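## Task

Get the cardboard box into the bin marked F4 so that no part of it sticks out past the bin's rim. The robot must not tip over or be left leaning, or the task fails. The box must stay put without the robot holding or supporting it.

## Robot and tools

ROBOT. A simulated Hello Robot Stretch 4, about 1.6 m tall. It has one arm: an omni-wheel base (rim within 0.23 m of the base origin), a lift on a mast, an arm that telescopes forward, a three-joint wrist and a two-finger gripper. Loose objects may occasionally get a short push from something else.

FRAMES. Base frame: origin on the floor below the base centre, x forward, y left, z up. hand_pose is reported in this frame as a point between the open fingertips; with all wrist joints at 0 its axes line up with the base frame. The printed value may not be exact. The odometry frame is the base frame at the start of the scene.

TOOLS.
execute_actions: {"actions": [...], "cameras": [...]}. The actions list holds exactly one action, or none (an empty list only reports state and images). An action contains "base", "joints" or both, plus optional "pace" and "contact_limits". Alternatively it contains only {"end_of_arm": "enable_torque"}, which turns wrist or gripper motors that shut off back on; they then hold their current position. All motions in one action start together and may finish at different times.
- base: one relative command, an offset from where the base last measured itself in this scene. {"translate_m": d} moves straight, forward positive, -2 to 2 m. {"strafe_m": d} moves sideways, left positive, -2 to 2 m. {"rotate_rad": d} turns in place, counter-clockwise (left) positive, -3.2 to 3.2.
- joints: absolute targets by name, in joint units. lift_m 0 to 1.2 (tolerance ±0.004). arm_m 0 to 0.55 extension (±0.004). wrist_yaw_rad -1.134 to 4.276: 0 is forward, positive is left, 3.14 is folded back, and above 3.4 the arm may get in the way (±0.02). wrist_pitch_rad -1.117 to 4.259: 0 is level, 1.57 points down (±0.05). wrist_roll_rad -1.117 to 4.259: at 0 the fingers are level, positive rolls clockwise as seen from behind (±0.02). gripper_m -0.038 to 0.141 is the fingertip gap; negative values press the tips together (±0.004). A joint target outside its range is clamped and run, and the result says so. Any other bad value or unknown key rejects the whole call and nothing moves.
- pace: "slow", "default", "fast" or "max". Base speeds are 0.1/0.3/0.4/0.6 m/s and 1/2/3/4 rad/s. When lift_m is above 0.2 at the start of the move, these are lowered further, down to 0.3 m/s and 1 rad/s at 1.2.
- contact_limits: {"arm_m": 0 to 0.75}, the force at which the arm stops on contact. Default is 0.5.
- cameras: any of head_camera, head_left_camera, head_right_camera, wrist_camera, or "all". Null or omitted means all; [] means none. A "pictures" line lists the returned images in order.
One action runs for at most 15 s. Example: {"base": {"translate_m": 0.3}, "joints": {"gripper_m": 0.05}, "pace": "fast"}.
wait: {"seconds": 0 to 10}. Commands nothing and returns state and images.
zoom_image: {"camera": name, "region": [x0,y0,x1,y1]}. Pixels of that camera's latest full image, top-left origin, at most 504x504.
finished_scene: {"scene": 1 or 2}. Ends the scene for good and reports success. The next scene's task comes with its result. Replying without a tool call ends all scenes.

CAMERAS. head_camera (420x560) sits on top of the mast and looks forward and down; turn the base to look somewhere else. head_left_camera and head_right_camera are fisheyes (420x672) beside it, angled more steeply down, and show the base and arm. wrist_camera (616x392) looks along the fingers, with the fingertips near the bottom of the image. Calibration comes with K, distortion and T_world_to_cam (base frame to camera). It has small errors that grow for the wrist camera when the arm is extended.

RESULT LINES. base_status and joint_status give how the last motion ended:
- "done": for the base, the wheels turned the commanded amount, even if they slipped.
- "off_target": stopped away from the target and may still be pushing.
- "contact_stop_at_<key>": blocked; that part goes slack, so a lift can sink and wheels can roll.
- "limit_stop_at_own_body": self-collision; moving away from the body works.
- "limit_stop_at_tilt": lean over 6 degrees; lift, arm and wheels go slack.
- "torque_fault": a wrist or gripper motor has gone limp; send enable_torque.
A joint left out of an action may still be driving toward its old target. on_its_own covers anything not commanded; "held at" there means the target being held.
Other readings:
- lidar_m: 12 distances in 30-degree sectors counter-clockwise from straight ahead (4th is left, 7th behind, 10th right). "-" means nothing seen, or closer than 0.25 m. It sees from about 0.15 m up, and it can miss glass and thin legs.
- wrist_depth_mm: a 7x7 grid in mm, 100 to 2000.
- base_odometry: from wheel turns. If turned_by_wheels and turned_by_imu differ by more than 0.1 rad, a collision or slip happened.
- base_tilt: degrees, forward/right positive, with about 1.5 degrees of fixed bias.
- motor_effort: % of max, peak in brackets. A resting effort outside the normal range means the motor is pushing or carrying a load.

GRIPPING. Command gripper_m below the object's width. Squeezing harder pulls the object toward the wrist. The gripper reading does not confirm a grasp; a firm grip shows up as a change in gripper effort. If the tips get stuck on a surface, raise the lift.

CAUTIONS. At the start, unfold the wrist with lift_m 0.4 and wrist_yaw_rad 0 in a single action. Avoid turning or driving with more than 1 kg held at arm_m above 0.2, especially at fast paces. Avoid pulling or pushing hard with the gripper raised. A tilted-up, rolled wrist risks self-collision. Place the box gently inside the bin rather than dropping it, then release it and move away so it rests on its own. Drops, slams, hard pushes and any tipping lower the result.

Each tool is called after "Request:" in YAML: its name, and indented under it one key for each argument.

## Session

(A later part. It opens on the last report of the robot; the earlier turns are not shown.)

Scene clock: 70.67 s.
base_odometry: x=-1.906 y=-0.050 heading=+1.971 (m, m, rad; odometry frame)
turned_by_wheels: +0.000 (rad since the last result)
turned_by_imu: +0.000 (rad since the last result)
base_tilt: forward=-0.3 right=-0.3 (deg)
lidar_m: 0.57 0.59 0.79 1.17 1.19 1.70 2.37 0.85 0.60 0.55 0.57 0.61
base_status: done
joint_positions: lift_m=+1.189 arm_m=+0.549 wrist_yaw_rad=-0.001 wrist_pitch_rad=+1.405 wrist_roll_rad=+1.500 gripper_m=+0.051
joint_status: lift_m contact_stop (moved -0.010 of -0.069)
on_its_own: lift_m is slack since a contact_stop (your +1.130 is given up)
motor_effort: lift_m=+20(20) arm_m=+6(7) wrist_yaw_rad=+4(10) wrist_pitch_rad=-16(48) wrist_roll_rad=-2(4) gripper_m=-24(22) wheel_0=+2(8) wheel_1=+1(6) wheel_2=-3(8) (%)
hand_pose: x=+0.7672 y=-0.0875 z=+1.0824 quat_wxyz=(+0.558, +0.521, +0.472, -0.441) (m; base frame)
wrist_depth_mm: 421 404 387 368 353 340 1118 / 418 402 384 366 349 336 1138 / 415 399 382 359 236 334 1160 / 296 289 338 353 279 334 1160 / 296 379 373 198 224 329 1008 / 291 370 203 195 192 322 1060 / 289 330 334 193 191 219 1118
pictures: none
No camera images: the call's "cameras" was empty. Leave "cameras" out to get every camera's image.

Request:
execute_actions:
  actions:
    - {"joints":{"lift_m":1.2,"wrist_pitch_rad":1.1}}
  cameras: ["wrist_camera","head_right_camera"]

Scene clock: 71.50 s.
base_odometry: x=-1.906 y=-0.050 heading=+1.971 (m, m, rad; odometry frame)
turned_by_wheels: +0.000 (rad since the last result)
turned_by_imu: +0.000 (rad since the last result)
base_tilt: forward=-0.3 right=-0.4 (deg)
lidar_m: 0.57 0.58 0.80 1.20 1.21 1.68 2.39 0.85 0.59 0.55 0.57 0.61
base_status: not commanded
joint_positions: lift_m=+1.199 arm_m=+0.549 wrist_yaw_rad=+0.000 wrist_pitch_rad=+1.102 wrist_roll_rad=+1.500 gripper_m=+0.051
joint_status: all done
joint sent to its limit — the command would take lift_m past its upper limit, so that joint was sent only as far as its limit.
motor_effort: lift_m=+24(24) arm_m=+6(6) wrist_yaw_rad=-1(3) wrist_pitch_rad=-7(22) wrist_roll_rad=-2(3) gripper_m=-23(24) wheel_0=+2(2) wheel_1=+1(1) wheel_2=-2(3) (%)
hand_pose: x=+0.8501 y=-0.0874 z=+1.1195 quat_wxyz=(+0.623, +0.581, +0.383, -0.357) (m; base frame)
wrist_depth_mm: 597 676 488 427 382 342 319 / 585 564 484 424 379 342 314 / 580 559 480 421 373 325 303 / 580 549 355 324 353 325 213 / 580 544 349 200 351 330 218 / 569 539 195 195 193 319 232 / 574 535 324 193 192 312 239
pictures: head_right_camera, wrist_camera
camera_calibration (this result's frames):
wrist_camera: T_world_to_cam=[[-0.882373, -0.0168219, -0.470249, 1.28765], [0.00380262, 0.999073, -0.0428745, 0.195682], [0.470534, -0.0396195, -0.881492, 0.811525], [0, 0, 0, 1]] pos_world=[0.753594, -0.141688, 1.32926]
Images, in order (width x height): head_right_camera 420x672, wrist_camera 616x392.

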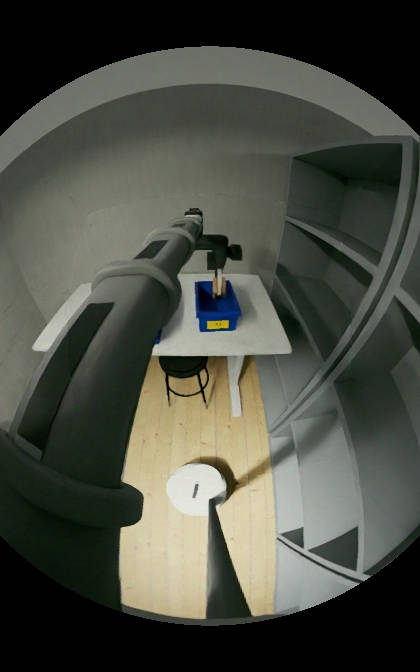

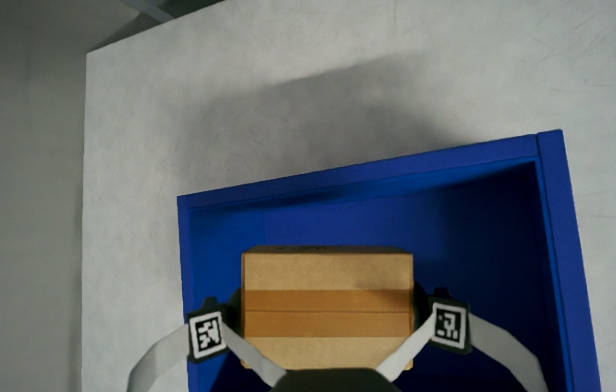

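Over the bin now.

Request:
execute_actions:
  actions:
    - {"joints":{"wrist_pitch_rad":1.25,"lift_m":1.14},"pace":"slow"}
  cameras: []

Request:
execute_actions:
  actions:
    - {"joints":{"gripper_m":0.12}}
  cameras: []

Request:
execute_actions:
  actions:
    - {"joints":{"lift_m":1.2,"wrist_pitch_rad":1.0}}
  cameras: ["wrist_camera"]

Scene clock: 73.03 s.
base_odometry: x=-1.906 y=-0.050 heading=+1.971 (m, m, rad; odometry frame)
turned_by_wheels: +0.000 (rad since the last result)
turned_by_imu: +0.000 (rad since the last result)
base_tilt: forward=-0.3 right=-0.4 (deg)
lidar_m: 0.55 0.59 0.81 1.18 1.20 1.69 2.39 0.85 0.60 0.55 0.57 0.61
base_status: not commanded
joint_positions: lift_m=+1.140 arm_m=+0.549 wrist_yaw_rad=+0.000 wrist_pitch_rad=+1.251 wrist_roll_rad=+1.500 gripper_m=+0.051
joint_status: all done
motor_effort: lift_m=+18(22) arm_m=+6(7) wrist_yaw_rad=+0(0) wrist_pitch_rad=-1(0) wrist_roll_rad=-1(1) gripper_m=-23(25) wheel_0=+2(2) wheel_1=+1(1) wheel_2=-2(2) (%)
hand_pose: x=+0.8106 y=-0.0874 z=+1.0446 quat_wxyz=(+0.593, +0.553, +0.428, -0.399) (m; base frame)
wrist_depth_mm: 442 402 364 332 307 286 271 / 436 397 362 330 306 283 270 / 433 394 355 208 190 179 267 / 349 254 291 314 296 205 266 / 279 330 347 199 287 270 265 / 273 322 196 195 193 176 262 / 265 290 329 193 192 173 259
pictures: none
No camera images: the call's "cameras" was empty. Leave "cameras" out to get every camera's image.

Scene clock: 74.63 s.
base_odometry: x=-1.906 y=-0.050 heading=+1.971 (m, m, rad; odometry frame)
turned_by_wheels: +0.000 (rad since the last result)
turned_by_imu: +0.000 (rad since the last result)
base_tilt: forward=-0.2 right=-0.5 (deg)
lidar_m: 0.56 0.58 0.78 1.19 1.19 1.70 2.38 0.85 0.58 0.56 0.58 0.61
base_status: not commanded
joint_positions: lift_m=+1.140 arm_m=+0.549 wrist_yaw_rad=+0.000 wrist_pitch_rad=+1.249 wrist_roll_rad=+1.500 gripper_m=+0.120
joint_status: all done
motor_effort: lift_m=+18(18) arm_m=+6(6) wrist_yaw_rad=+0(1) wrist_pitch_rad=+1(3) wrist_roll_rad=-2(3) gripper_m=-1(22) wheel_0=+2(2) wheel_1=+1(1) wheel_2=-2(2) (%)
hand_pose: x=+0.8109 y=-0.0874 z=+1.0447 quat_wxyz=(+0.593, +0.553, +0.428, -0.399) (m; base frame)
wrist_depth_mm: 442 399 364 334 309 286 271 / 442 397 362 332 306 285 270 / 433 394 355 208 191 176 267 / 418 254 291 315 296 184 266 / 351 319 349 320 297 211 263 / 347 301 279 268 277 185 259 / 263 289 338 163 283 217 257
pictures: none
No camera images: the call's "cameras" was empty. Leave "cameras" out to get every camera's image.

Scene clock: 75.80 s.
base_odometry: x=-1.906 y=-0.050 heading=+1.971 (m, m, rad; odometry frame)
turned_by_wheels: +0.000 (rad since the last result)
turned_by_imu: +0.000 (rad since the last result)
base_tilt: forward=-0.3 right=-0.4 (deg)
lidar_m: 0.57 0.57 0.78 1.20 1.18 1.68 2.37 0.85 0.60 0.56 0.57 0.60
base_status: not commanded
joint_positions: lift_m=+1.199 arm_m=+0.549 wrist_yaw_rad=+0.000 wrist_pitch_rad=+1.002 wrist_roll_rad=+1.500 gripper_m=+0.120
joint_status: all done
joint sent to its limit — the command would take lift_m past its upper limit, so that joint was sent only as far as its limit.
motor_effort: lift_m=+23(24) arm_m=+6(6) wrist_yaw_rad=-1(0) wrist_pitch_rad=-5(8) wrist_roll_rad=-2(2) gripper_m=+1(1) wheel_0=+2(2) wheel_1=+1(1) wheel_2=-2(2) (%)
hand_pose: x=+0.8753 y=-0.0874 z=+1.1339 quat_wxyz=(+0.642, +0.598, +0.351, -0.327) (m; base frame)
wrist_depth_mm: 569 676 574 459 399 351 320 / 559 627 539 455 397 347 317 / 554 627 530 452 392 340 262 / 554 621 525 370 320 327 304 / 549 615 521 413 382 336 306 / 549 609 336 404 379 217 307 / 549 603 496 163 317 300 306
pictures: wrist_camera
camera_calibration (this result's frames):
wrist_camera: T_world_to_cam=[[-0.830825, -0.0169702, -0.556276, 1.36902], [0.00790598, 0.999074, -0.0422865, 0.19192], [0.556478, -0.0395305, -0.829921, 0.678681], [0, 0, 0, 1]] pos_world=[0.758224, -0.141682, 1.33292]
Images, in order (width x height): wrist_camera 616x392.

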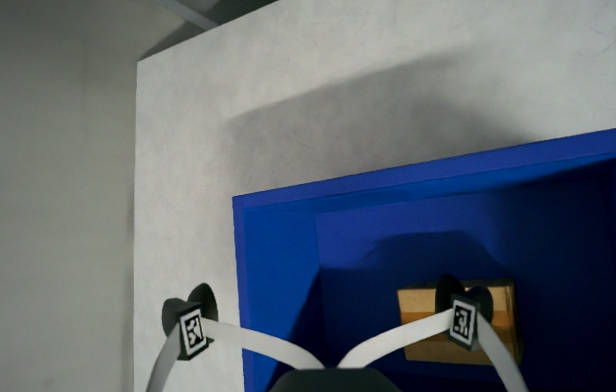

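Request:
finished_scene:
  scene: 1

The scene is finished: the task was done.


## Next scene

Get the cardboard box into the bin marked C7 so that no part of it sticks out past the bin's rim. The robot must not tip over or be left leaning, or the task fails. The box must stay put without the robot holding or supporting it.

Request:
execute_actions:
  actions: []
  cameras: ["head_camera","head_left_camera"]

Scene clock: 0.00 s.
base_odometry: x=+0.000 y=+0.000 heading=+0.000 (m, m, rad; odometry frame)
turned_by_wheels: +0.000 (rad since the last result)
turned_by_imu: +0.000 (rad since the last result)
base_tilt: forward=-0.4 right=-0.3 (deg)
lidar_m: 0.95 0.99 1.40 2.24 1.03 0.75 0.71 0.77 0.71 0.67 0.71 0.98
base_status: not commanded
joint_positions: lift_m=+0.203 arm_m=+0.000 wrist_yaw_rad=+3.121 wrist_pitch_rad=-0.002 wrist_roll_rad=-0.006 gripper_m=+0.057
joint_status: not commanded
motor_effort: lift_m=+21 arm_m=+0 wrist_yaw_rad=+0 wrist_pitch_rad=-7 wrist_roll_rad=-1 gripper_m=-4 wheel_0=+0 wheel_1=+0 wheel_2=+0 (%)
hand_pose: x=-0.1155 y=+0.0935 z=+0.3823 quat_wxyz=(+0.011, +0.001, -0.003, +1.000) (m; base frame)
wrist_depth_mm: - 143 904 891 891 878 866 / - 135 193 904 891 878 866 / - 117 150 891 866 878 854 / - 130 185 878 878 866 854 / 140 174 866 866 866 854 854 / 878 878 866 854 213 854 842 / 878 866 866 866 842 854 854
pictures: head_camera, head_left_camera
Images, in order (width x height): head_camera 420x560, head_left_camera 420x672.

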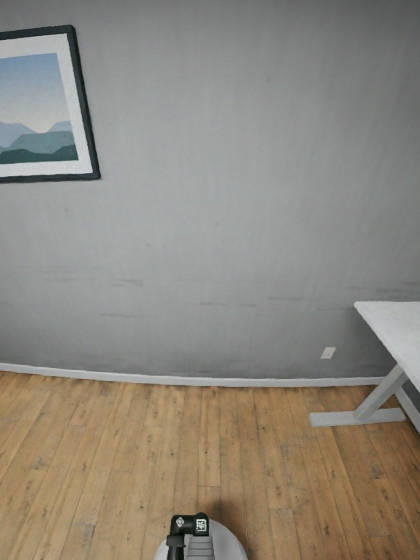

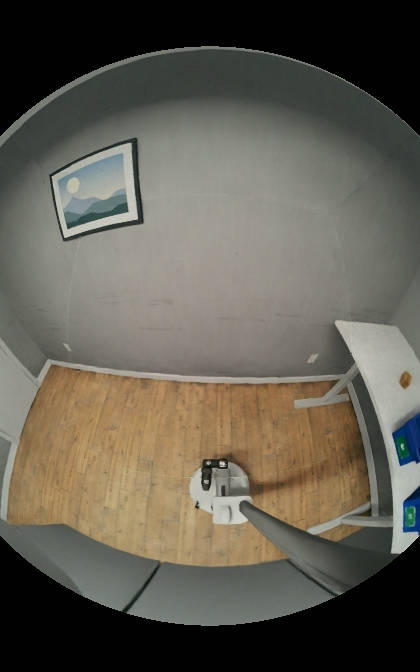

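Request:
execute_actions:
  actions:
    - {"base":{"rotate_rad":-1.6},"joints":{"lift_m":1.0,"wrist_yaw_rad":0,"gripper_m":0.14,"wrist_pitch_rad":0.8}}
  cameras: ["head_camera","wrist_camera"]

Scene clock: 4.10 s.
base_odometry: x=+0.000 y=+0.000 heading=-1.600 (m, m, rad; odometry frame)
turned_by_wheels: -1.600 (rad since the last result)
turned_by_imu: -1.585 (rad since the last result)
base_tilt: forward=-0.3 right=-0.3 (deg)
lidar_m: 0.66 0.70 0.97 0.93 1.00 1.35 2.24 1.06 0.77 0.72 0.77 0.71
base_status: done
joint_positions: lift_m=+1.000 arm_m=+0.000 wrist_yaw_rad=+0.000 wrist_pitch_rad=+0.801 wrist_roll_rad=-0.006 gripper_m=+0.140
joint_status: all done
motor_effort: lift_m=+24(25) arm_m=+0(0) wrist_yaw_rad=+0(5) wrist_pitch_rad=-4(7) wrist_roll_rad=-1(2) gripper_m=+1(4) wheel_0=+1(6) wheel_1=+1(6) wheel_2=+0(6) (%)
hand_pose: x=+0.3718 y=-0.0874 z=+0.9707 quat_wxyz=(+0.921, -0.003, +0.390, +0.001) (m; base frame)
wrist_depth_mm: 661 597 473 564 549 473 484 / 504 508 496 488 496 488 480 / 1397 1576 1464 1537 1499 1255 1042 / 1205 1661 1661 1661 1661 1255 1042 / 1430 1537 1499 1499 1499 1366 1025 / 1336 1336 1281 1336 1336 206 1042 / 1205 1160 1160 160 1138 1118 1060
pictures: head_camera, wrist_camera
camera_calibration (this result's frames):
wrist_camera: T_world_to_cam=[[-0.0192307, -0.998667, -0.0479103, -0.0210617], [-0.689224, 0.0479555, -0.72296, 1.02578], [0.724293, 0.0191179, -0.689227, 0.629594], [0, 0, 0, 1]] pos_world=[0.250579, -0.0822621, 1.17453]
Images, in order (width x height): head_camera 420x560, wrist_camera 616x392.

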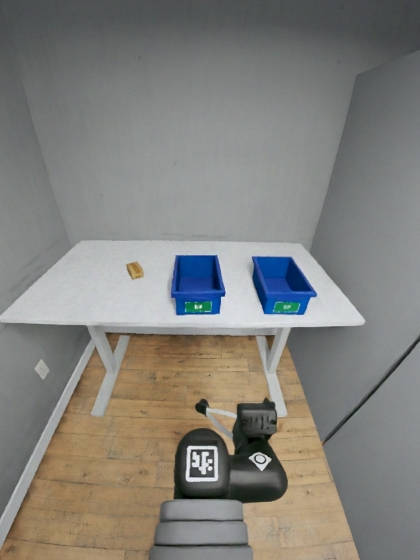

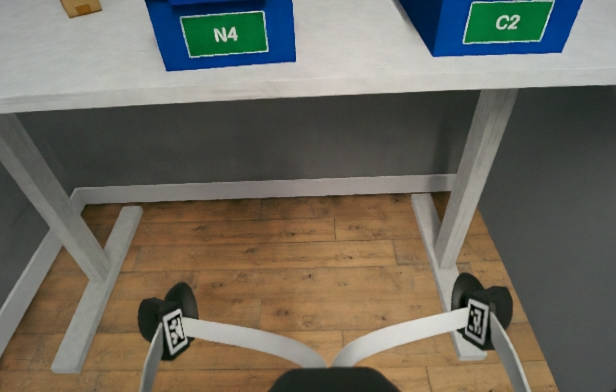

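Request:
execute_actions:
  actions:
    - {"base":{"strafe_m":0.47},"joints":{"lift_m":1.2,"wrist_pitch_rad":1.57}}
  cameras: []

Request:
execute_actions:
  actions:
    - {"base":{"translate_m":0.38},"joints":{"arm_m":0.45}}
  cameras: ["wrist_camera"]

Scene clock: 7.23 s.
base_odometry: x=+0.470 y=-0.014 heading=-1.600 (m, m, rad; odometry frame)
turned_by_wheels: +0.000 (rad since the last result)
turned_by_imu: +0.001 (rad since the last result)
base_tilt: forward=-0.3 right=-0.2 (deg)
lidar_m: 0.66 0.70 0.51 0.48 0.49 0.67 2.05 1.73 1.27 1.20 1.00 0.70
base_status: done
joint_positions: lift_m=+1.199 arm_m=+0.000 wrist_yaw_rad=+0.000 wrist_pitch_rad=+1.570 wrist_roll_rad=-0.006 gripper_m=+0.140
joint_status: all done
joint sent to its limit — the command would take lift_m past its upper limit, so that joint was sent only as far as its limit.
motor_effort: lift_m=+24(24) arm_m=-1(0) wrist_yaw_rad=+0(2) wrist_pitch_rad=+0(1) wrist_roll_rad=-2(0) gripper_m=+1(1) wheel_0=+1(11) wheel_1=-2(9) wheel_2=+1(1) (%)
hand_pose: x=+0.1714 y=-0.0874 z=+1.0884 quat_wxyz=(+0.707, -0.002, +0.707, +0.002) (m; base frame)
wrist_depth_mm: 878 1255 1336 1397 1366 1336 1336 / 866 1255 1366 1366 1336 1397 1308 / 866 1281 1366 1336 1308 1336 1308 / 854 1255 1366 1281 1366 1336 1308 / 842 1229 1336 1098 1308 1281 1308 / 831 1078 1098 1118 1336 208 1281 / 854 1078 1308 160 1281 1281 1281
pictures: none
No camera images: the call's "cameras" was empty. Leave "cameras" out to get every camera's image.

Scene clock: 10.00 s.
base_odometry: x=+0.459 y=-0.394 heading=-1.600 (m, m, rad; odometry frame)
turned_by_wheels: +0.000 (rad since the last result)
turned_by_imu: -0.002 (rad since the last result)
base_tilt: forward=-0.4 right=-0.4 (deg)
lidar_m: 0.29 0.31 0.44 0.47 0.51 0.72 2.03 1.74 1.25 1.19 0.45 0.31
base_status: done
joint_positions: lift_m=+1.199 arm_m=+0.449 wrist_yaw_rad=+0.000 wrist_pitch_rad=+1.570 wrist_roll_rad=-0.006 gripper_m=+0.140
joint_status: all done
motor_effort: lift_m=+23(24) arm_m=+7(8) wrist_yaw_rad=-2(1) wrist_pitch_rad=+2(1) wrist_roll_rad=-1(1) gripper_m=+0(0) wheel_0=-1(7) wheel_1=+1(7) wheel_2=+2(8) (%)
hand_pose: x=+0.6200 y=-0.0874 z=+1.0884 quat_wxyz=(+0.707, -0.002, +0.707, +0.002) (m; base frame)
wrist_depth_mm: 373 375 373 368 370 366 366 / 375 375 370 370 366 366 364 / 373 373 370 366 366 359 362 / 370 368 368 364 362 362 362 / 370 366 366 366 312 362 357 / 366 364 364 362 359 206 355 / 364 362 359 161 355 355 353
pictures: wrist_camera
camera_calibration (this result's frames):
wrist_camera: T_world_to_cam=[[-0.0471075, -0.998671, -0.0208866, -0.0228371], [-0.998014, 0.0479316, -0.0408843, 0.731009], [0.0418312, 0.0189191, -0.998946, 1.29116], [0, 0, 0, 1]] pos_world=[0.67447, -0.0822728, 1.31921]
Images, in order (width x height): wrist_camera 616x392.

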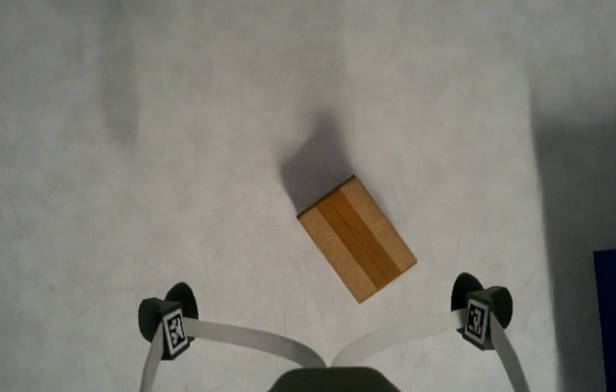

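Request:
execute_actions:
  actions:
    - {"base":{"strafe_m":-0.032},"joints":{"arm_m":0.48,"wrist_roll_rad":0.95}}
  cameras: []

Request:
execute_actions:
  actions:
    - {"joints":{"lift_m":1.095},"pace":"slow"}
  cameras: ["wrist_camera"]

Request:
execute_actions:
  actions:
    - {"joints":{"gripper_m":0.05}}
  cameras: []

Request:
execute_actions:
  actions:
    - {"joints":{"lift_m":1.2}}
  cameras: []

Request:
execute_actions:
  actions:
    - {"base":{"translate_m":-0.4},"joints":{"arm_m":0,"wrist_roll_rad":0}}
  cameras: []

Request:
execute_actions:
  actions:
    - {"base":{"rotate_rad":3.14},"joints":{"lift_m":1.0}}
  cameras: ["head_camera","wrist_camera"]

Scene clock: 11.43 s.
base_odometry: x=+0.427 y=-0.393 heading=-1.600 (m, m, rad; odometry frame)
turned_by_wheels: +0.000 (rad since the last result)
turned_by_imu: +0.000 (rad since the last result)
base_tilt: forward=-0.2 right=-0.3 (deg)
lidar_m: 0.28 0.30 0.42 0.50 0.54 0.75 2.20 1.68 1.22 1.18 0.45 0.32
base_status: done
joint_positions: lift_m=+1.199 arm_m=+0.479 wrist_yaw_rad=+0.000 wrist_pitch_rad=+1.570 wrist_roll_rad=+0.950 gripper_m=+0.140
joint_status: all done
motor_effort: lift_m=+23(23) arm_m=+7(10) wrist_yaw_rad=+0(0) wrist_pitch_rad=+1(1) wrist_roll_rad=+1(4) gripper_m=+1(0) wheel_0=-2(8) wheel_1=+2(7) wheel_2=+1(0) (%)
hand_pose: x=+0.6499 y=-0.0874 z=+1.0884 quat_wxyz=(+0.629, +0.323, +0.629, -0.323) (m; base frame)
wrist_depth_mm: 375 375 370 373 373 370 246 / 370 373 368 368 368 362 296 / 373 373 366 366 368 364 362 / 366 366 368 362 364 362 362 / 368 366 368 312 359 359 362 / 364 364 362 312 359 206 362 / 362 362 359 160 357 355 357
pictures: none
No camera images: the call's "cameras" was empty. Leave "cameras" out to get every camera's image.

Scene clock: 13.17 s.
base_odometry: x=+0.427 y=-0.393 heading=-1.600 (m, m, rad; odometry frame)
turned_by_wheels: +0.000 (rad since the last result)
turned_by_imu: +0.000 (rad since the last result)
base_tilt: forward=-0.4 right=-0.4 (deg)
lidar_m: 0.28 0.29 0.44 0.51 0.54 0.76 2.20 1.68 1.22 1.17 0.45 0.31
base_status: not commanded
joint_positions: lift_m=+1.095 arm_m=+0.479 wrist_yaw_rad=+0.000 wrist_pitch_rad=+1.570 wrist_roll_rad=+0.950 gripper_m=+0.140
joint_status: all done
motor_effort: lift_m=+17(23) arm_m=+7(7) wrist_yaw_rad=-1(1) wrist_pitch_rad=+0(0) wrist_roll_rad=+1(0) gripper_m=-2(0) wheel_0=-2(2) wheel_1=+2(2) wheel_2=+1(1) (%)
hand_pose: x=+0.6499 y=-0.0874 z=+0.9850 quat_wxyz=(+0.629, +0.323, +0.629, -0.323) (m; base frame)
wrist_depth_mm: 267 267 265 265 264 264 251 / 267 265 266 264 264 262 259 / 265 265 264 262 262 259 260 / 263 263 263 259 259 258 259 / 262 260 260 253 258 257 256 / 260 260 208 208 207 207 254 / 260 257 255 161 230 253 254
pictures: wrist_camera
camera_calibration (this result's frames):
wrist_camera: T_world_to_cam=[[-0.842893, -0.537649, -0.0215519, 0.534553], [-0.536601, 0.842869, -0.0403808, 0.525763], [0.0398761, -0.022472, -0.998952, 1.18426], [0, 0, 0, 1]] pos_world=[0.685472, -0.129135, 1.21577]
Images, in order (width x height): wrist_camera 616x392.

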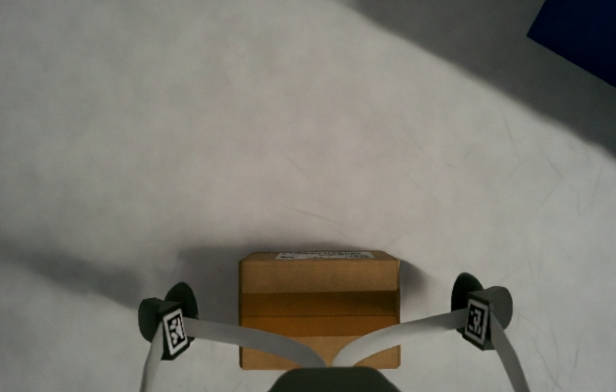

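Scene clock: 15.07 s.
base_odometry: x=+0.427 y=-0.393 heading=-1.600 (m, m, rad; odometry frame)
turned_by_wheels: +0.000 (rad since the last result)
turned_by_imu: +0.000 (rad since the last result)
base_tilt: forward=-0.2 right=-0.4 (deg)
lidar_m: 0.29 0.30 0.43 0.50 0.52 0.74 2.19 1.69 1.22 1.17 0.43 0.30
base_status: not commanded
joint_positions: lift_m=+1.095 arm_m=+0.479 wrist_yaw_rad=+0.000 wrist_pitch_rad=+1.570 wrist_roll_rad=+0.950 gripper_m=+0.051
joint_status: all done
motor_effort: lift_m=+17(17) arm_m=+7(7) wrist_yaw_rad=+0(1) wrist_pitch_rad=-2(0) wrist_roll_rad=+0(0) gripper_m=-23(24) wheel_0=-2(2) wheel_1=+1(1) wheel_2=+1(1) (%)
hand_pose: x=+0.6499 y=-0.0874 z=+0.9850 quat_wxyz=(+0.629, +0.323, +0.629, -0.323) (m; base frame)
wrist_depth_mm: 266 266 265 264 264 264 251 / 266 265 265 263 262 262 260 / 264 264 263 262 260 260 259 / 262 262 260 260 259 258 258 / 260 260 260 258 258 257 255 / 259 260 196 195 196 257 255 / 258 257 255 195 195 252 254
pictures: none
No camera images: the call's "cameras" was empty. Leave "cameras" out to get every camera's image.

Scene clock: 16.53 s.
base_odometry: x=+0.427 y=-0.393 heading=-1.600 (m, m, rad; odometry frame)
turned_by_wheels: +0.000 (rad since the last result)
turned_by_imu: +0.000 (rad since the last result)
base_tilt: forward=-0.4 right=-0.3 (deg)
lidar_m: 0.28 0.33 0.42 0.49 0.53 0.75 2.19 1.70 1.23 1.16 0.43 0.31
base_status: not commanded
joint_positions: lift_m=+1.199 arm_m=+0.479 wrist_yaw_rad=+0.000 wrist_pitch_rad=+1.570 wrist_roll_rad=+0.950 gripper_m=+0.051
joint_status: all done
joint sent to its limit — the command would take lift_m past its upper limit, so that joint was sent only as far as its limit.
motor_effort: lift_m=+24(25) arm_m=+7(7) wrist_yaw_rad=+0(1) wrist_pitch_rad=+0(1) wrist_roll_rad=+1(1) gripper_m=-23(24) wheel_0=-2(2) wheel_1=+1(1) wheel_2=+1(1) (%)
hand_pose: x=+0.6499 y=-0.0874 z=+1.0884 quat_wxyz=(+0.629, +0.323, +0.629, -0.323) (m; base frame)
wrist_depth_mm: 377 375 373 370 370 368 246 / 370 368 370 368 370 364 294 / 370 370 370 366 368 364 362 / 366 368 364 366 364 362 359 / 366 362 362 362 364 364 359 / 364 366 197 196 195 355 357 / 359 359 357 195 195 357 355
pictures: none
No camera images: the call's "cameras" was empty. Leave "cameras" out to get every camera's image.

Scene clock: 19.33 s.
base_odometry: x=+0.438 y=+0.007 heading=-1.600 (m, m, rad; odometry frame)
turned_by_wheels: +0.000 (rad since the last result)
turned_by_imu: +0.002 (rad since the last result)
base_tilt: forward=-0.3 right=-0.3 (deg)
lidar_m: 0.68 0.72 0.54 0.51 0.55 0.72 2.21 1.68 1.21 1.17 1.01 0.72
base_status: done
joint_positions: lift_m=+1.199 arm_m=+0.001 wrist_yaw_rad=+0.000 wrist_pitch_rad=+1.570 wrist_roll_rad=+0.000 gripper_m=+0.051
joint_status: all done
motor_effort: lift_m=+24(24) arm_m=-7(7) wrist_yaw_rad=-1(2) wrist_pitch_rad=-1(0) wrist_roll_rad=-2(6) gripper_m=-25(24) wheel_0=+0(5) wheel_1=-1(4) wheel_2=-2(8) (%)
hand_pose: x=+0.1724 y=-0.0874 z=+1.0884 quat_wxyz=(+0.707, +0.000, +0.707, +0.000) (m; base frame)
wrist_depth_mm: 946 1366 1366 1336 1336 1336 1366 / 917 1366 1366 1366 1336 1366 1336 / 904 1308 1366 1336 1336 1366 1281 / 904 1308 1336 1366 1366 1336 1336 / 878 1281 1336 1078 1308 1366 1336 / 878 1229 196 195 195 1336 1308 / 878 1060 1336 195 195 1281 1308
pictures: none
No camera images: the call's "cameras" was empty. Leave "cameras" out to get every camera's image.

Scene clock: 23.77 s.
base_odometry: x=+0.438 y=+0.007 heading=+1.540 (m, m, rad; odometry frame)
turned_by_wheels: +3.140 (rad since the last result)
turned_by_imu: +3.110 (rad since the last result)
base_tilt: forward=-0.4 right=-0.3 (deg)
lidar_m: 2.03 1.69 1.22 1.15 1.01 0.73 0.67 0.73 0.56 0.50 0.54 0.73
base_status: done
joint_positions: lift_m=+1.000 arm_m=+0.001 wrist_yaw_rad=+0.000 wrist_pitch_rad=+1.570 wrist_roll_rad=+0.000 gripper_m=+0.051
joint_status: all done
motor_effort: lift_m=+18(22) arm_m=-7(7) wrist_yaw_rad=+2(1) wrist_pitch_rad=+1(1) wrist_roll_rad=-2(2) gripper_m=-23(25) wheel_0=-1(3) wheel_1=-1(2) wheel_2=+0(3) (%)
hand_pose: x=+0.1725 y=-0.0874 z=+0.8899 quat_wxyz=(+0.707, +0.000, +0.707, +0.000) (m; base frame)
wrist_depth_mm: 1182 1160 1182 1182 1160 976 683 / 1182 1138 1138 1160 1138 991 691 / 1160 1138 1160 1118 1138 1008 699 / 1160 1138 1138 1138 1098 1025 707 / 1160 1160 1138 891 1118 1060 715 / 1138 1118 196 196 195 917 715 / 1138 1138 904 195 195 931 723
pictures: head_camera, wrist_camera
camera_calibration (this result's frames):
wrist_camera: T_world_to_cam=[[-0.0539819, -0.998323, -0.0208864, -0.0468484], [-0.997665, 0.0547992, -0.0407641, 0.276698], [0.0418404, 0.0186371, -0.99895, 1.11159], [0, 0, 0, 1]] pos_world=[0.227014, -0.0826494, 1.12072]
Images, in order (width x height): head_camera 420x560, wrist_camera 616x392.

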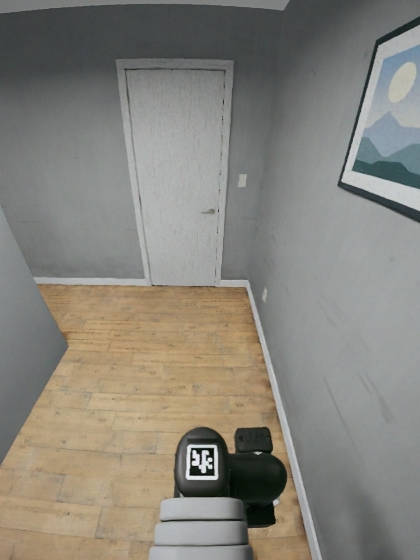

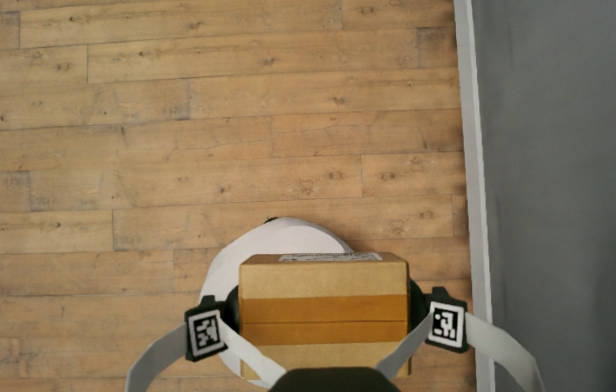

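Request:
execute_actions:
  actions:
    - {"base":{"translate_m":1.8}}
  cameras: []

Request:
execute_actions:
  actions:
    - {"base":{"rotate_rad":1.62}}
  cameras: ["head_camera"]

Scene clock: 31.37 s.
base_odometry: x=+0.494 y=+1.806 heading=+1.540 (m, m, rad; odometry frame)
turned_by_wheels: +0.000 (rad since the last result)
turned_by_imu: -0.011 (rad since the last result)
base_tilt: forward=-0.3 right=-0.4 (deg)
lidar_m: 0.37 0.44 0.61 1.69 1.29 1.67 2.26 0.75 0.53 0.49 0.53 0.44
base_status: done
joint_positions: lift_m=+1.000 arm_m=+0.001 wrist_yaw_rad=+0.000 wrist_pitch_rad=+1.570 wrist_roll_rad=+0.000 gripper_m=+0.051
joint_status: not commanded
motor_effort: lift_m=+18(18) arm_m=-7(7) wrist_yaw_rad=+2(1) wrist_pitch_rad=-2(0) wrist_roll_rad=-2(2) gripper_m=-26(25) wheel_0=-1(4) wheel_1=-1(3) wheel_2=+0(8) (%)
hand_pose: x=+0.1725 y=-0.0874 z=+0.8899 quat_wxyz=(+0.707, +0.000, +0.707, +0.000) (m; base frame)
wrist_depth_mm: 421 433 449 459 480 530 535 / 591 621 640 668 750 788 661 / 991 1042 1118 1138 1138 976 668 / 1138 1118 1160 1118 1118 991 683 / 1160 1118 1138 917 1138 1025 691 / 1138 1118 196 195 195 878 699 / 1138 1160 891 195 195 917 699
pictures: none
No camera images: the call's "cameras" was empty. Leave "cameras" out to get every camera's image.

Scene clock: 33.67 s.
base_odometry: x=+0.494 y=+1.806 heading=-3.124 (m, m, rad; odometry frame)
turned_by_wheels: +1.620 (rad since the last result)
turned_by_imu: +1.605 (rad since the last result)
base_tilt: forward=-0.4 right=-0.2 (deg)
lidar_m: 1.71 1.30 1.76 1.78 0.70 0.51 0.48 0.51 0.43 0.37 0.44 0.64
base_status: done
joint_positions: lift_m=+1.000 arm_m=+0.001 wrist_yaw_rad=+0.000 wrist_pitch_rad=+1.570 wrist_roll_rad=+0.000 gripper_m=+0.051
joint_status: not commanded
motor_effort: lift_m=+18(18) arm_m=-7(7) wrist_yaw_rad=+1(0) wrist_pitch_rad=+0(1) wrist_roll_rad=-3(1) gripper_m=-23(23) wheel_0=-1(6) wheel_1=+1(5) wheel_2=+0(5) (%)
hand_pose: x=+0.1725 y=-0.0874 z=+0.8899 quat_wxyz=(+0.707, +0.000, +0.707, +0.000) (m; base frame)
wrist_depth_mm: 1182 1160 1182 1160 1138 831 559 / 1205 1182 1138 1160 1160 831 569 / 1160 1138 1138 1160 1138 842 564 / 1138 1160 1138 1138 1118 842 574 / 1138 1138 1118 891 1118 842 574 / 1118 1160 196 196 195 723 574 / 1118 1098 904 194 195 723 564
pictures: head_camera
Images, in order (width x height): head_camera 420x560.

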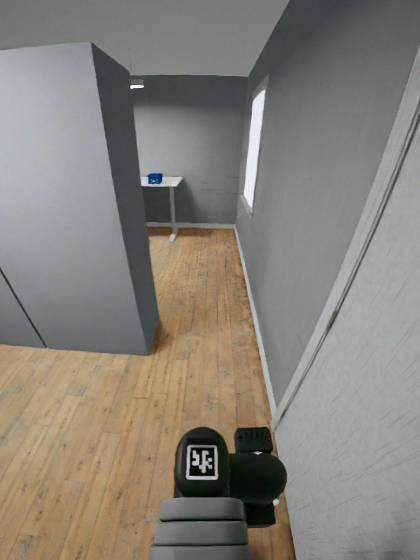

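Request:
execute_actions:
  actions:
    - {"base":{"translate_m":2.0}}
  cameras: []

Request:
execute_actions:
  actions:
    - {"base":{"translate_m":0.4}}
  cameras: []

Request:
execute_actions:
  actions:
    - {"base":{"strafe_m":1.1},"joints":{"wrist_pitch_rad":0.5}}
  cameras: ["head_camera","wrist_camera","head_left_camera"]

Scene clock: 42.00 s.
base_odometry: x=-1.506 y=+1.770 heading=-3.124 (m, m, rad; odometry frame)
turned_by_wheels: +0.000 (rad since the last result)
turned_by_imu: -0.012 (rad since the last result)
base_tilt: forward=-0.3 right=-0.4 (deg)
lidar_m: 1.78 1.52 2.14 1.17 0.54 0.64 1.77 0.72 0.53 0.48 0.52 0.73
base_status: done
joint_positions: lift_m=+1.000 arm_m=+0.001 wrist_yaw_rad=+0.000 wrist_pitch_rad=+1.570 wrist_roll_rad=+0.000 gripper_m=+0.051
joint_status: not commanded
motor_effort: lift_m=+18(18) arm_m=-7(7) wrist_yaw_rad=-1(1) wrist_pitch_rad=+0(0) wrist_roll_rad=-2(1) gripper_m=-26(24) wheel_0=-1(3) wheel_1=-1(5) wheel_2=+0(9) (%)
hand_pose: x=+0.1725 y=-0.0874 z=+0.8899 quat_wxyz=(+0.707, +0.000, +0.707, +0.000) (m; base frame)
wrist_depth_mm: 1160 1182 1160 1182 1138 976 668 / 1160 1160 1160 1138 1138 976 668 / 1160 1138 1160 1160 1138 991 676 / 1182 1138 1138 1138 1138 1008 683 / 1138 1138 1118 917 1138 1025 676 / 1118 1118 196 196 195 866 691 / 1118 1138 904 194 195 878 691
pictures: none
No camera images: the call's "cameras" was empty. Leave "cameras" out to get every camera's image.

Scene clock: 44.83 s.
base_odometry: x=-1.906 y=+1.763 heading=-3.123 (m, m, rad; odometry frame)
turned_by_wheels: +0.000 (rad since the last result)
turned_by_imu: -0.002 (rad since the last result)
base_tilt: forward=-0.3 right=-0.4 (deg)
lidar_m: 1.79 1.14 1.51 2.43 1.00 0.83 1.80 0.74 0.52 0.49 0.48 0.70
base_status: done
joint_positions: lift_m=+1.000 arm_m=+0.001 wrist_yaw_rad=+0.000 wrist_pitch_rad=+1.570 wrist_roll_rad=+0.000 gripper_m=+0.051
joint_status: not commanded
motor_effort: lift_m=+18(18) arm_m=-6(7) wrist_yaw_rad=+1(0) wrist_pitch_rad=-2(0) wrist_roll_rad=-2(1) gripper_m=-23(22) wheel_0=+0(8) wheel_1=+1(6) wheel_2=+1(9) (%)
hand_pose: x=+0.1724 y=-0.0874 z=+0.8899 quat_wxyz=(+0.707, +0.000, +0.707, +0.000) (m; base frame)
wrist_depth_mm: 1182 1138 1160 1160 1182 976 661 / 1160 1160 1160 1138 1138 991 683 / 1160 1138 1160 1138 1138 991 683 / 1138 1118 1160 1138 1118 1008 691 / 1160 1138 1118 917 1118 1008 691 / 1138 1138 196 196 196 904 691 / 1138 1138 917 194 195 891 699
pictures: none
No camera images: the call's "cameras" was empty. Leave "cameras" out to get every camera's image.

Scene clock: 49.83 s.
base_odometry: x=-1.886 y=+0.663 heading=-3.123 (m, m, rad; odometry frame)
turned_by_wheels: +0.000 (rad since the last result)
turned_by_imu: +0.003 (rad since the last result)
base_tilt: forward=-0.3 right=-0.3 (deg)
lidar_m: 1.05 1.09 1.39 1.34 0.95 0.70 0.67 0.73 1.64 1.58 1.66 1.09
base_status: done
joint_positions: lift_m=+1.000 arm_m=+0.001 wrist_yaw_rad=+0.000 wrist_pitch_rad=+0.503 wrist_roll_rad=+0.000 gripper_m=+0.051
joint_status: all done
motor_effort: lift_m=+19(19) arm_m=-7(7) wrist_yaw_rad=+0(0) wrist_pitch_rad=-11(15) wrist_roll_rad=+0(2) gripper_m=-26(26) wheel_0=+1(9) wheel_1=+0(10) wheel_2=+0(1) (%)
hand_pose: x=+0.4249 y=-0.0874 z=+1.0392 quat_wxyz=(+0.969, +0.000, +0.249, +0.000) (m; base frame)
wrist_depth_mm: 1537 1576 1537 1430 1537 1464 1464 / 1618 1576 891 1160 866 1205 1576 / 1042 1025 878 1708 1708 1708 1708 / 1863 1921 1921 1863 1863 1863 1863 / 1983 - 1983 1983 1499 1983 1808 / 1863 1756 197 195 196 1661 1661 / 1499 1366 1336 195 195 1281 1366
pictures: head_camera, head_left_camera, wrist_camera
camera_calibration (this result's frames):
wrist_camera: T_world_to_cam=[[-0.0077363, -0.998331, -0.0572228, -0.0119985], [-0.446162, 0.054659, -0.893281, 1.18626], [0.894919, 0.01862, -0.44584, 0.312837], [0, 0, 0, 1]] pos_world=[0.249207, -0.0826431, 1.19845]
Images, in order (width x height): head_camera 420x560, head_left_camera 420x672, wrist_camera 616x392.

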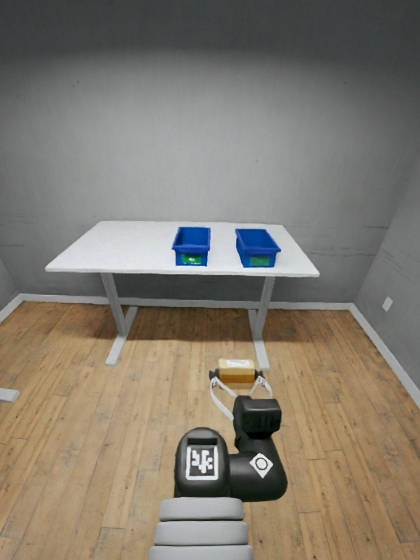

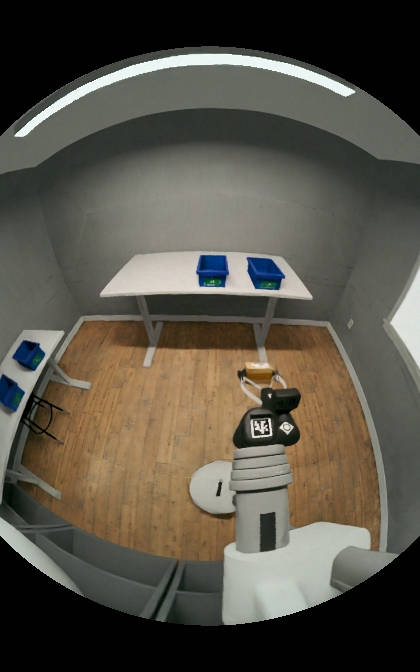

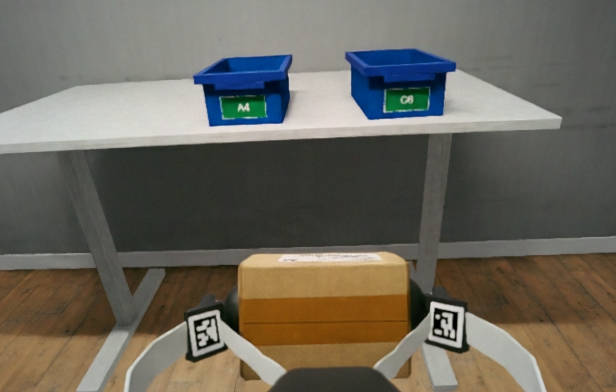

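Request:
execute_actions:
  actions:
    - {"base":{"rotate_rad":1.58},"joints":{"wrist_pitch_rad":0.8}}
  cameras: []

Request:
execute_actions:
  actions:
    - {"base":{"translate_m":0.6}}
  cameras: ["head_camera","wrist_camera"]

Scene clock: 52.23 s.
base_odometry: x=-1.886 y=+0.663 heading=-1.544 (m, m, rad; odometry frame)
turned_by_wheels: +1.580 (rad since the last result)
turned_by_imu: +1.565 (rad since the last result)
base_tilt: forward=-0.4 right=-0.2 (deg)
lidar_m: 1.34 0.96 0.70 0.66 0.72 1.65 1.59 1.68 1.11 1.06 1.10 1.39
base_status: done
joint_positions: lift_m=+1.000 arm_m=+0.001 wrist_yaw_rad=+0.000 wrist_pitch_rad=+0.802 wrist_roll_rad=+0.000 gripper_m=+0.051
joint_status: all done
motor_effort: lift_m=+20(20) arm_m=-7(7) wrist_yaw_rad=+1(1) wrist_pitch_rad=-8(4) wrist_roll_rad=-2(1) gripper_m=-24(24) wheel_0=-1(4) wheel_1=+1(5) wheel_2=-1(6) (%)
hand_pose: x=+0.3727 y=-0.0874 z=+0.9708 quat_wxyz=(+0.921, +0.000, +0.391, +0.000) (m; base frame)
wrist_depth_mm: 1708 1366 1255 1160 1138 1138 1205 / 1160 - - - - - - / 1138 - - 1983 1921 1921 1921 / 1281 1708 1808 1756 1756 1661 1661 / 1430 1464 1499 1499 1464 1499 1430 / 1281 1397 196 196 195 1255 1229 / 1160 1118 1118 195 195 1098 1118
pictures: none
No camera images: the call's "cameras" was empty. Leave "cameras" out to get every camera's image.

Scene clock: 55.70 s.
base_odometry: x=-1.869 y=+0.063 heading=-1.544 (m, m, rad; odometry frame)
turned_by_wheels: +0.000 (rad since the last result)
turned_by_imu: -0.003 (rad since the last result)
base_tilt: forward=-0.3 right=-0.3 (deg)
lidar_m: 0.74 0.78 0.69 0.65 0.70 0.99 2.19 1.54 1.12 1.06 1.07 0.78
base_status: done
joint_positions: lift_m=+1.000 arm_m=+0.001 wrist_yaw_rad=+0.000 wrist_pitch_rad=+0.803 wrist_roll_rad=+0.000 gripper_m=+0.051
joint_status: not commanded
motor_effort: lift_m=+20(20) arm_m=-6(7) wrist_yaw_rad=-1(0) wrist_pitch_rad=-8(7) wrist_roll_rad=-2(3) gripper_m=-26(22) wheel_0=+0(6) wheel_1=+1(4) wheel_2=+0(9) (%)
hand_pose: x=+0.3727 y=-0.0874 z=+0.9708 quat_wxyz=(+0.921, +0.000, +0.391, +0.000) (m; base frame)
wrist_depth_mm: 1255 1255 1255 1229 1182 1182 1118 / 1336 991 960 960 878 866 809 / 820 809 788 778 676 723 699 / 750 1281 1661 1308 1025 1576 1229 / 1464 1499 1464 1499 1499 1430 1464 / 1281 1336 196 196 195 1255 1255 / 1160 1160 1138 195 194 1098 1118
pictures: head_camera, wrist_camera
camera_calibration (this result's frames):
wrist_camera: T_world_to_cam=[[-0.024117, -0.998335, -0.0524078, -0.0148544], [-0.689721, 0.0545642, -0.722017, 1.02635], [0.723674, 0.0187339, -0.689888, 0.629858], [0, 0, 0, 1]] pos_world=[0.251724, -0.0826313, 1.17479]
Images, in order (width x height): head_camera 420x560, wrist_camera 616x392.

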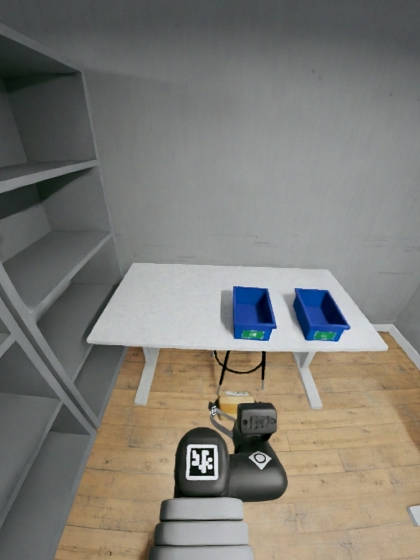

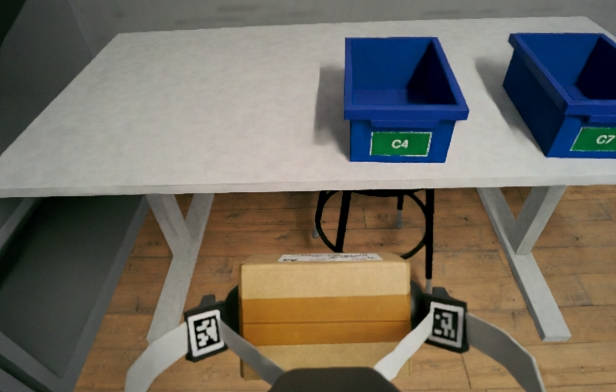

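Request:
execute_actions:
  actions:
    - {"base":{"strafe_m":-0.53},"joints":{"lift_m":1.1,"wrist_pitch_rad":1.57,"wrist_roll_rad":1.57}}
  cameras: []

Request:
execute_actions:
  actions:
    - {"base":{"translate_m":0.3},"joints":{"arm_m":0.48}}
  cameras: ["wrist_camera","head_right_camera"]

Scene clock: 59.17 s.
base_odometry: x=-2.399 y=+0.049 heading=-1.543 (m, m, rad; odometry frame)
turned_by_wheels: +0.000 (rad since the last result)
turned_by_imu: -0.001 (rad since the last result)
base_tilt: forward=-0.4 right=-0.3 (deg)
lidar_m: 0.72 0.76 1.09 1.19 1.24 2.28 2.21 0.77 0.57 0.53 0.57 0.75
base_status: done
joint_positions: lift_m=+1.100 arm_m=+0.001 wrist_yaw_rad=+0.000 wrist_pitch_rad=+1.570 wrist_roll_rad=+1.570 gripper_m=+0.051
joint_status: all done
motor_effort: lift_m=+24(26) arm_m=-6(7) wrist_yaw_rad=-1(2) wrist_pitch_rad=+0(3) wrist_roll_rad=-1(4) gripper_m=-25(23) wheel_0=+0(7) wheel_1=+2(5) wheel_2=-1(2) (%)
hand_pose: x=+0.1725 y=-0.0874 z=+0.9894 quat_wxyz=(+0.501, +0.500, +0.500, -0.499) (m; base frame)
wrist_depth_mm: 1281 1308 1255 1229 1255 1229 1229 / 1281 1229 1255 1281 1281 1229 1229 / 1229 1255 1229 1255 1281 1255 1205 / 1255 1255 1229 1229 1025 1255 1205 / 1255 1229 1205 1008 1008 991 373 / 1255 1205 196 196 195 1205 1205 / 1205 1205 1255 194 195 1229 1205
pictures: none
No camera images: the call's "cameras" was empty. Leave "cameras" out to get every camera's image.

Scene clock: 61.63 s.
base_odometry: x=-2.391 y=-0.251 heading=-1.544 (m, m, rad; odometry frame)
turned_by_wheels: +0.000 (rad since the last result)
turned_by_imu: -0.002 (rad since the last result)
base_tilt: forward=-0.4 right=-0.3 (deg)
lidar_m: 0.42 0.45 0.64 1.17 1.25 1.75 2.52 0.81 0.58 0.55 1.40 0.45
base_status: done
joint_positions: lift_m=+1.100 arm_m=+0.479 wrist_yaw_rad=+0.000 wrist_pitch_rad=+1.570 wrist_roll_rad=+1.570 gripper_m=+0.051
joint_status: all done
motor_effort: lift_m=+24(24) arm_m=+7(9) wrist_yaw_rad=+0(1) wrist_pitch_rad=+1(1) wrist_roll_rad=+0(1) gripper_m=-24(22) wheel_0=-1(6) wheel_1=-1(5) wheel_2=+0(8) (%)
hand_pose: x=+0.6500 y=-0.0874 z=+0.9895 quat_wxyz=(+0.501, +0.500, +0.500, -0.499) (m; base frame)
wrist_depth_mm: 504 508 508 508 504 1229 1255 / 512 508 504 508 504 1229 1255 / 504 504 504 500 496 1229 1255 / 500 504 377 496 492 433 1008 / 496 496 436 492 488 466 976 / 496 492 195 196 196 389 991 / 496 492 370 195 195 368 1205
pictures: head_right_camera, wrist_camera
camera_calibration (this result's frames):
wrist_camera: T_world_to_cam=[[-0.998395, 0.0521966, -0.0219804, 0.68784], [0.053043, 0.997796, -0.0398678, 0.155761], [0.019851, -0.0409697, -0.998963, 1.20011], [0, 0, 0, 1]] pos_world=[0.65465, -0.142152, 1.2202]
Images, in order (width x height): head_right_camera 420x672, wrist_camera 616x392.

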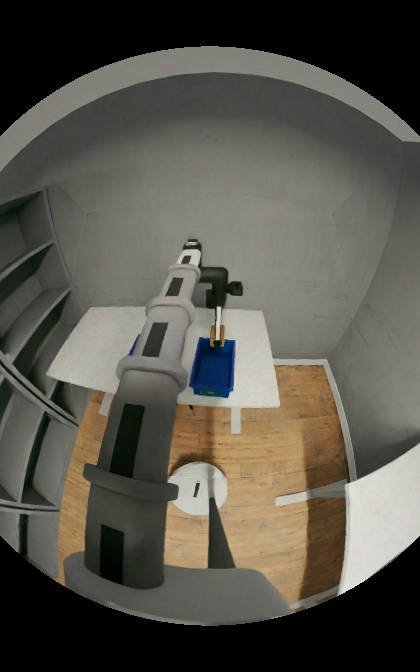

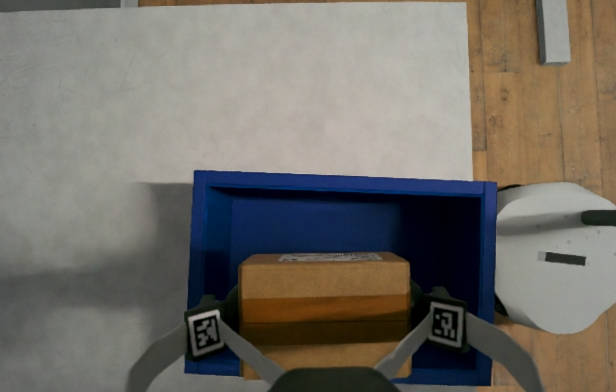

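Request:
execute_actions:
  actions:
    - {"joints":{"arm_m":0.46,"lift_m":0.89}}
  cameras: []

Request:
execute_actions:
  actions:
    - {"joints":{"gripper_m":0.12}}
  cameras: []

Request:
execute_actions:
  actions:
    - {"joints":{"lift_m":1.05}}
  cameras: ["wrist_camera"]

Request:
finished_scene:
  scene: 2

Scene clock: 64.40 s.
base_odometry: x=-2.391 y=-0.251 heading=-1.544 (m, m, rad; odometry frame)
turned_by_wheels: +0.000 (rad since the last result)
turned_by_imu: +0.000 (rad since the last result)
base_tilt: forward=-0.3 right=-0.4 (deg)
lidar_m: 0.42 0.46 0.65 1.18 1.25 1.76 2.50 0.76 0.57 0.52 1.39 0.44
base_status: not commanded
joint_positions: lift_m=+0.890 arm_m=+0.461 wrist_yaw_rad=+0.000 wrist_pitch_rad=+1.570 wrist_roll_rad=+1.570 gripper_m=+0.051
joint_status: all done
motor_effort: lift_m=+18(21) arm_m=-7(9) wrist_yaw_rad=-2(3) wrist_pitch_rad=+0(2) wrist_roll_rad=+0(1) gripper_m=-23(22) wheel_0=-1(1) wheel_1=-1(1) wheel_2=+0(0) (%)
hand_pose: x=+0.6324 y=-0.0874 z=+0.7800 quat_wxyz=(+0.501, +0.500, +0.500, -0.499) (m; base frame)
wrist_depth_mm: 294 290 293 293 289 290 991 / 291 291 290 290 289 287 1025 / 167 167 167 166 166 165 287 / 173 240 282 281 281 283 214 / 175 256 281 282 281 278 230 / 176 260 196 195 195 277 227 / 180 215 277 195 193 274 218
pictures: none
No camera images: the call's "cameras" was empty. Leave "cameras" out to get every camera's image.

Scene clock: 66.00 s.
base_odometry: x=-2.391 y=-0.251 heading=-1.544 (m, m, rad; odometry frame)
turned_by_wheels: +0.000 (rad since the last result)
turned_by_imu: +0.000 (rad since the last result)
base_tilt: forward=-0.3 right=-0.3 (deg)
lidar_m: 0.42 0.44 0.61 1.18 1.25 1.77 2.51 0.80 0.57 0.53 1.41 0.45
base_status: not commanded
joint_positions: lift_m=+0.890 arm_m=+0.461 wrist_yaw_rad=+0.000 wrist_pitch_rad=+1.570 wrist_roll_rad=+1.570 gripper_m=+0.120
joint_status: all done
motor_effort: lift_m=+18(18) arm_m=-7(7) wrist_yaw_rad=+0(1) wrist_pitch_rad=-1(1) wrist_roll_rad=+1(1) gripper_m=+0(24) wheel_0=-1(1) wheel_1=-1(1) wheel_2=+0(0) (%)
hand_pose: x=+0.6324 y=-0.0874 z=+0.7800 quat_wxyz=(+0.501, +0.500, +0.500, -0.499) (m; base frame)
wrist_depth_mm: 293 294 291 291 290 289 1008 / 291 291 291 290 289 289 1025 / 167 167 167 166 166 165 285 / 173 239 283 282 282 281 215 / 175 256 283 232 281 278 230 / 176 242 231 230 230 220 228 / 180 243 277 156 276 274 229
pictures: none
No camera images: the call's "cameras" was empty. Leave "cameras" out to get every camera's image.

Scene clock: 67.73 s.
base_odometry: x=-2.391 y=-0.251 heading=-1.544 (m, m, rad; odometry frame)
turned_by_wheels: +0.000 (rad since the last result)
turned_by_imu: +0.000 (rad since the last result)
base_tilt: forward=-0.3 right=-0.2 (deg)
lidar_m: 0.41 0.45 0.64 1.18 1.24 1.77 2.51 0.77 0.57 0.54 1.41 0.44
base_status: not commanded
joint_positions: lift_m=+1.050 arm_m=+0.461 wrist_yaw_rad=+0.000 wrist_pitch_rad=+1.570 wrist_roll_rad=+1.570 gripper_m=+0.120
joint_status: all done
motor_effort: lift_m=+23(25) arm_m=-7(7) wrist_yaw_rad=+0(0) wrist_pitch_rad=+2(1) wrist_roll_rad=+1(1) gripper_m=+1(0) wheel_0=-1(0) wheel_1=-1(1) wheel_2=+0(0) (%)
hand_pose: x=+0.6324 y=-0.0874 z=+0.9395 quat_wxyz=(+0.501, +0.500, +0.500, -0.499) (m; base frame)
wrist_depth_mm: 462 459 455 459 459 1205 1160 / 455 455 459 452 452 1182 1182 / 452 452 449 452 449 1182 1160 / 452 449 392 445 439 384 960 / 452 445 442 392 442 379 960 / 445 445 366 433 436 220 960 / 439 442 336 156 353 334 1160
pictures: wrist_camera
camera_calibration (this result's frames):
wrist_camera: T_world_to_cam=[[-0.998393, 0.0523182, -0.0217975, 0.66899], [0.0531572, 0.99779, -0.0398776, 0.154639], [0.019663, -0.0409722, -0.998967, 1.15065], [0, 0, 0, 1]] pos_world=[0.637069, -0.142153, 1.17021]
Images, in order (width x height): wrist_camera 616x392.

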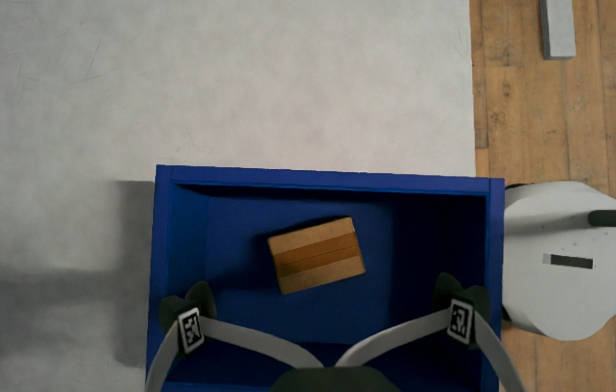

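The scene is finished: the task was done.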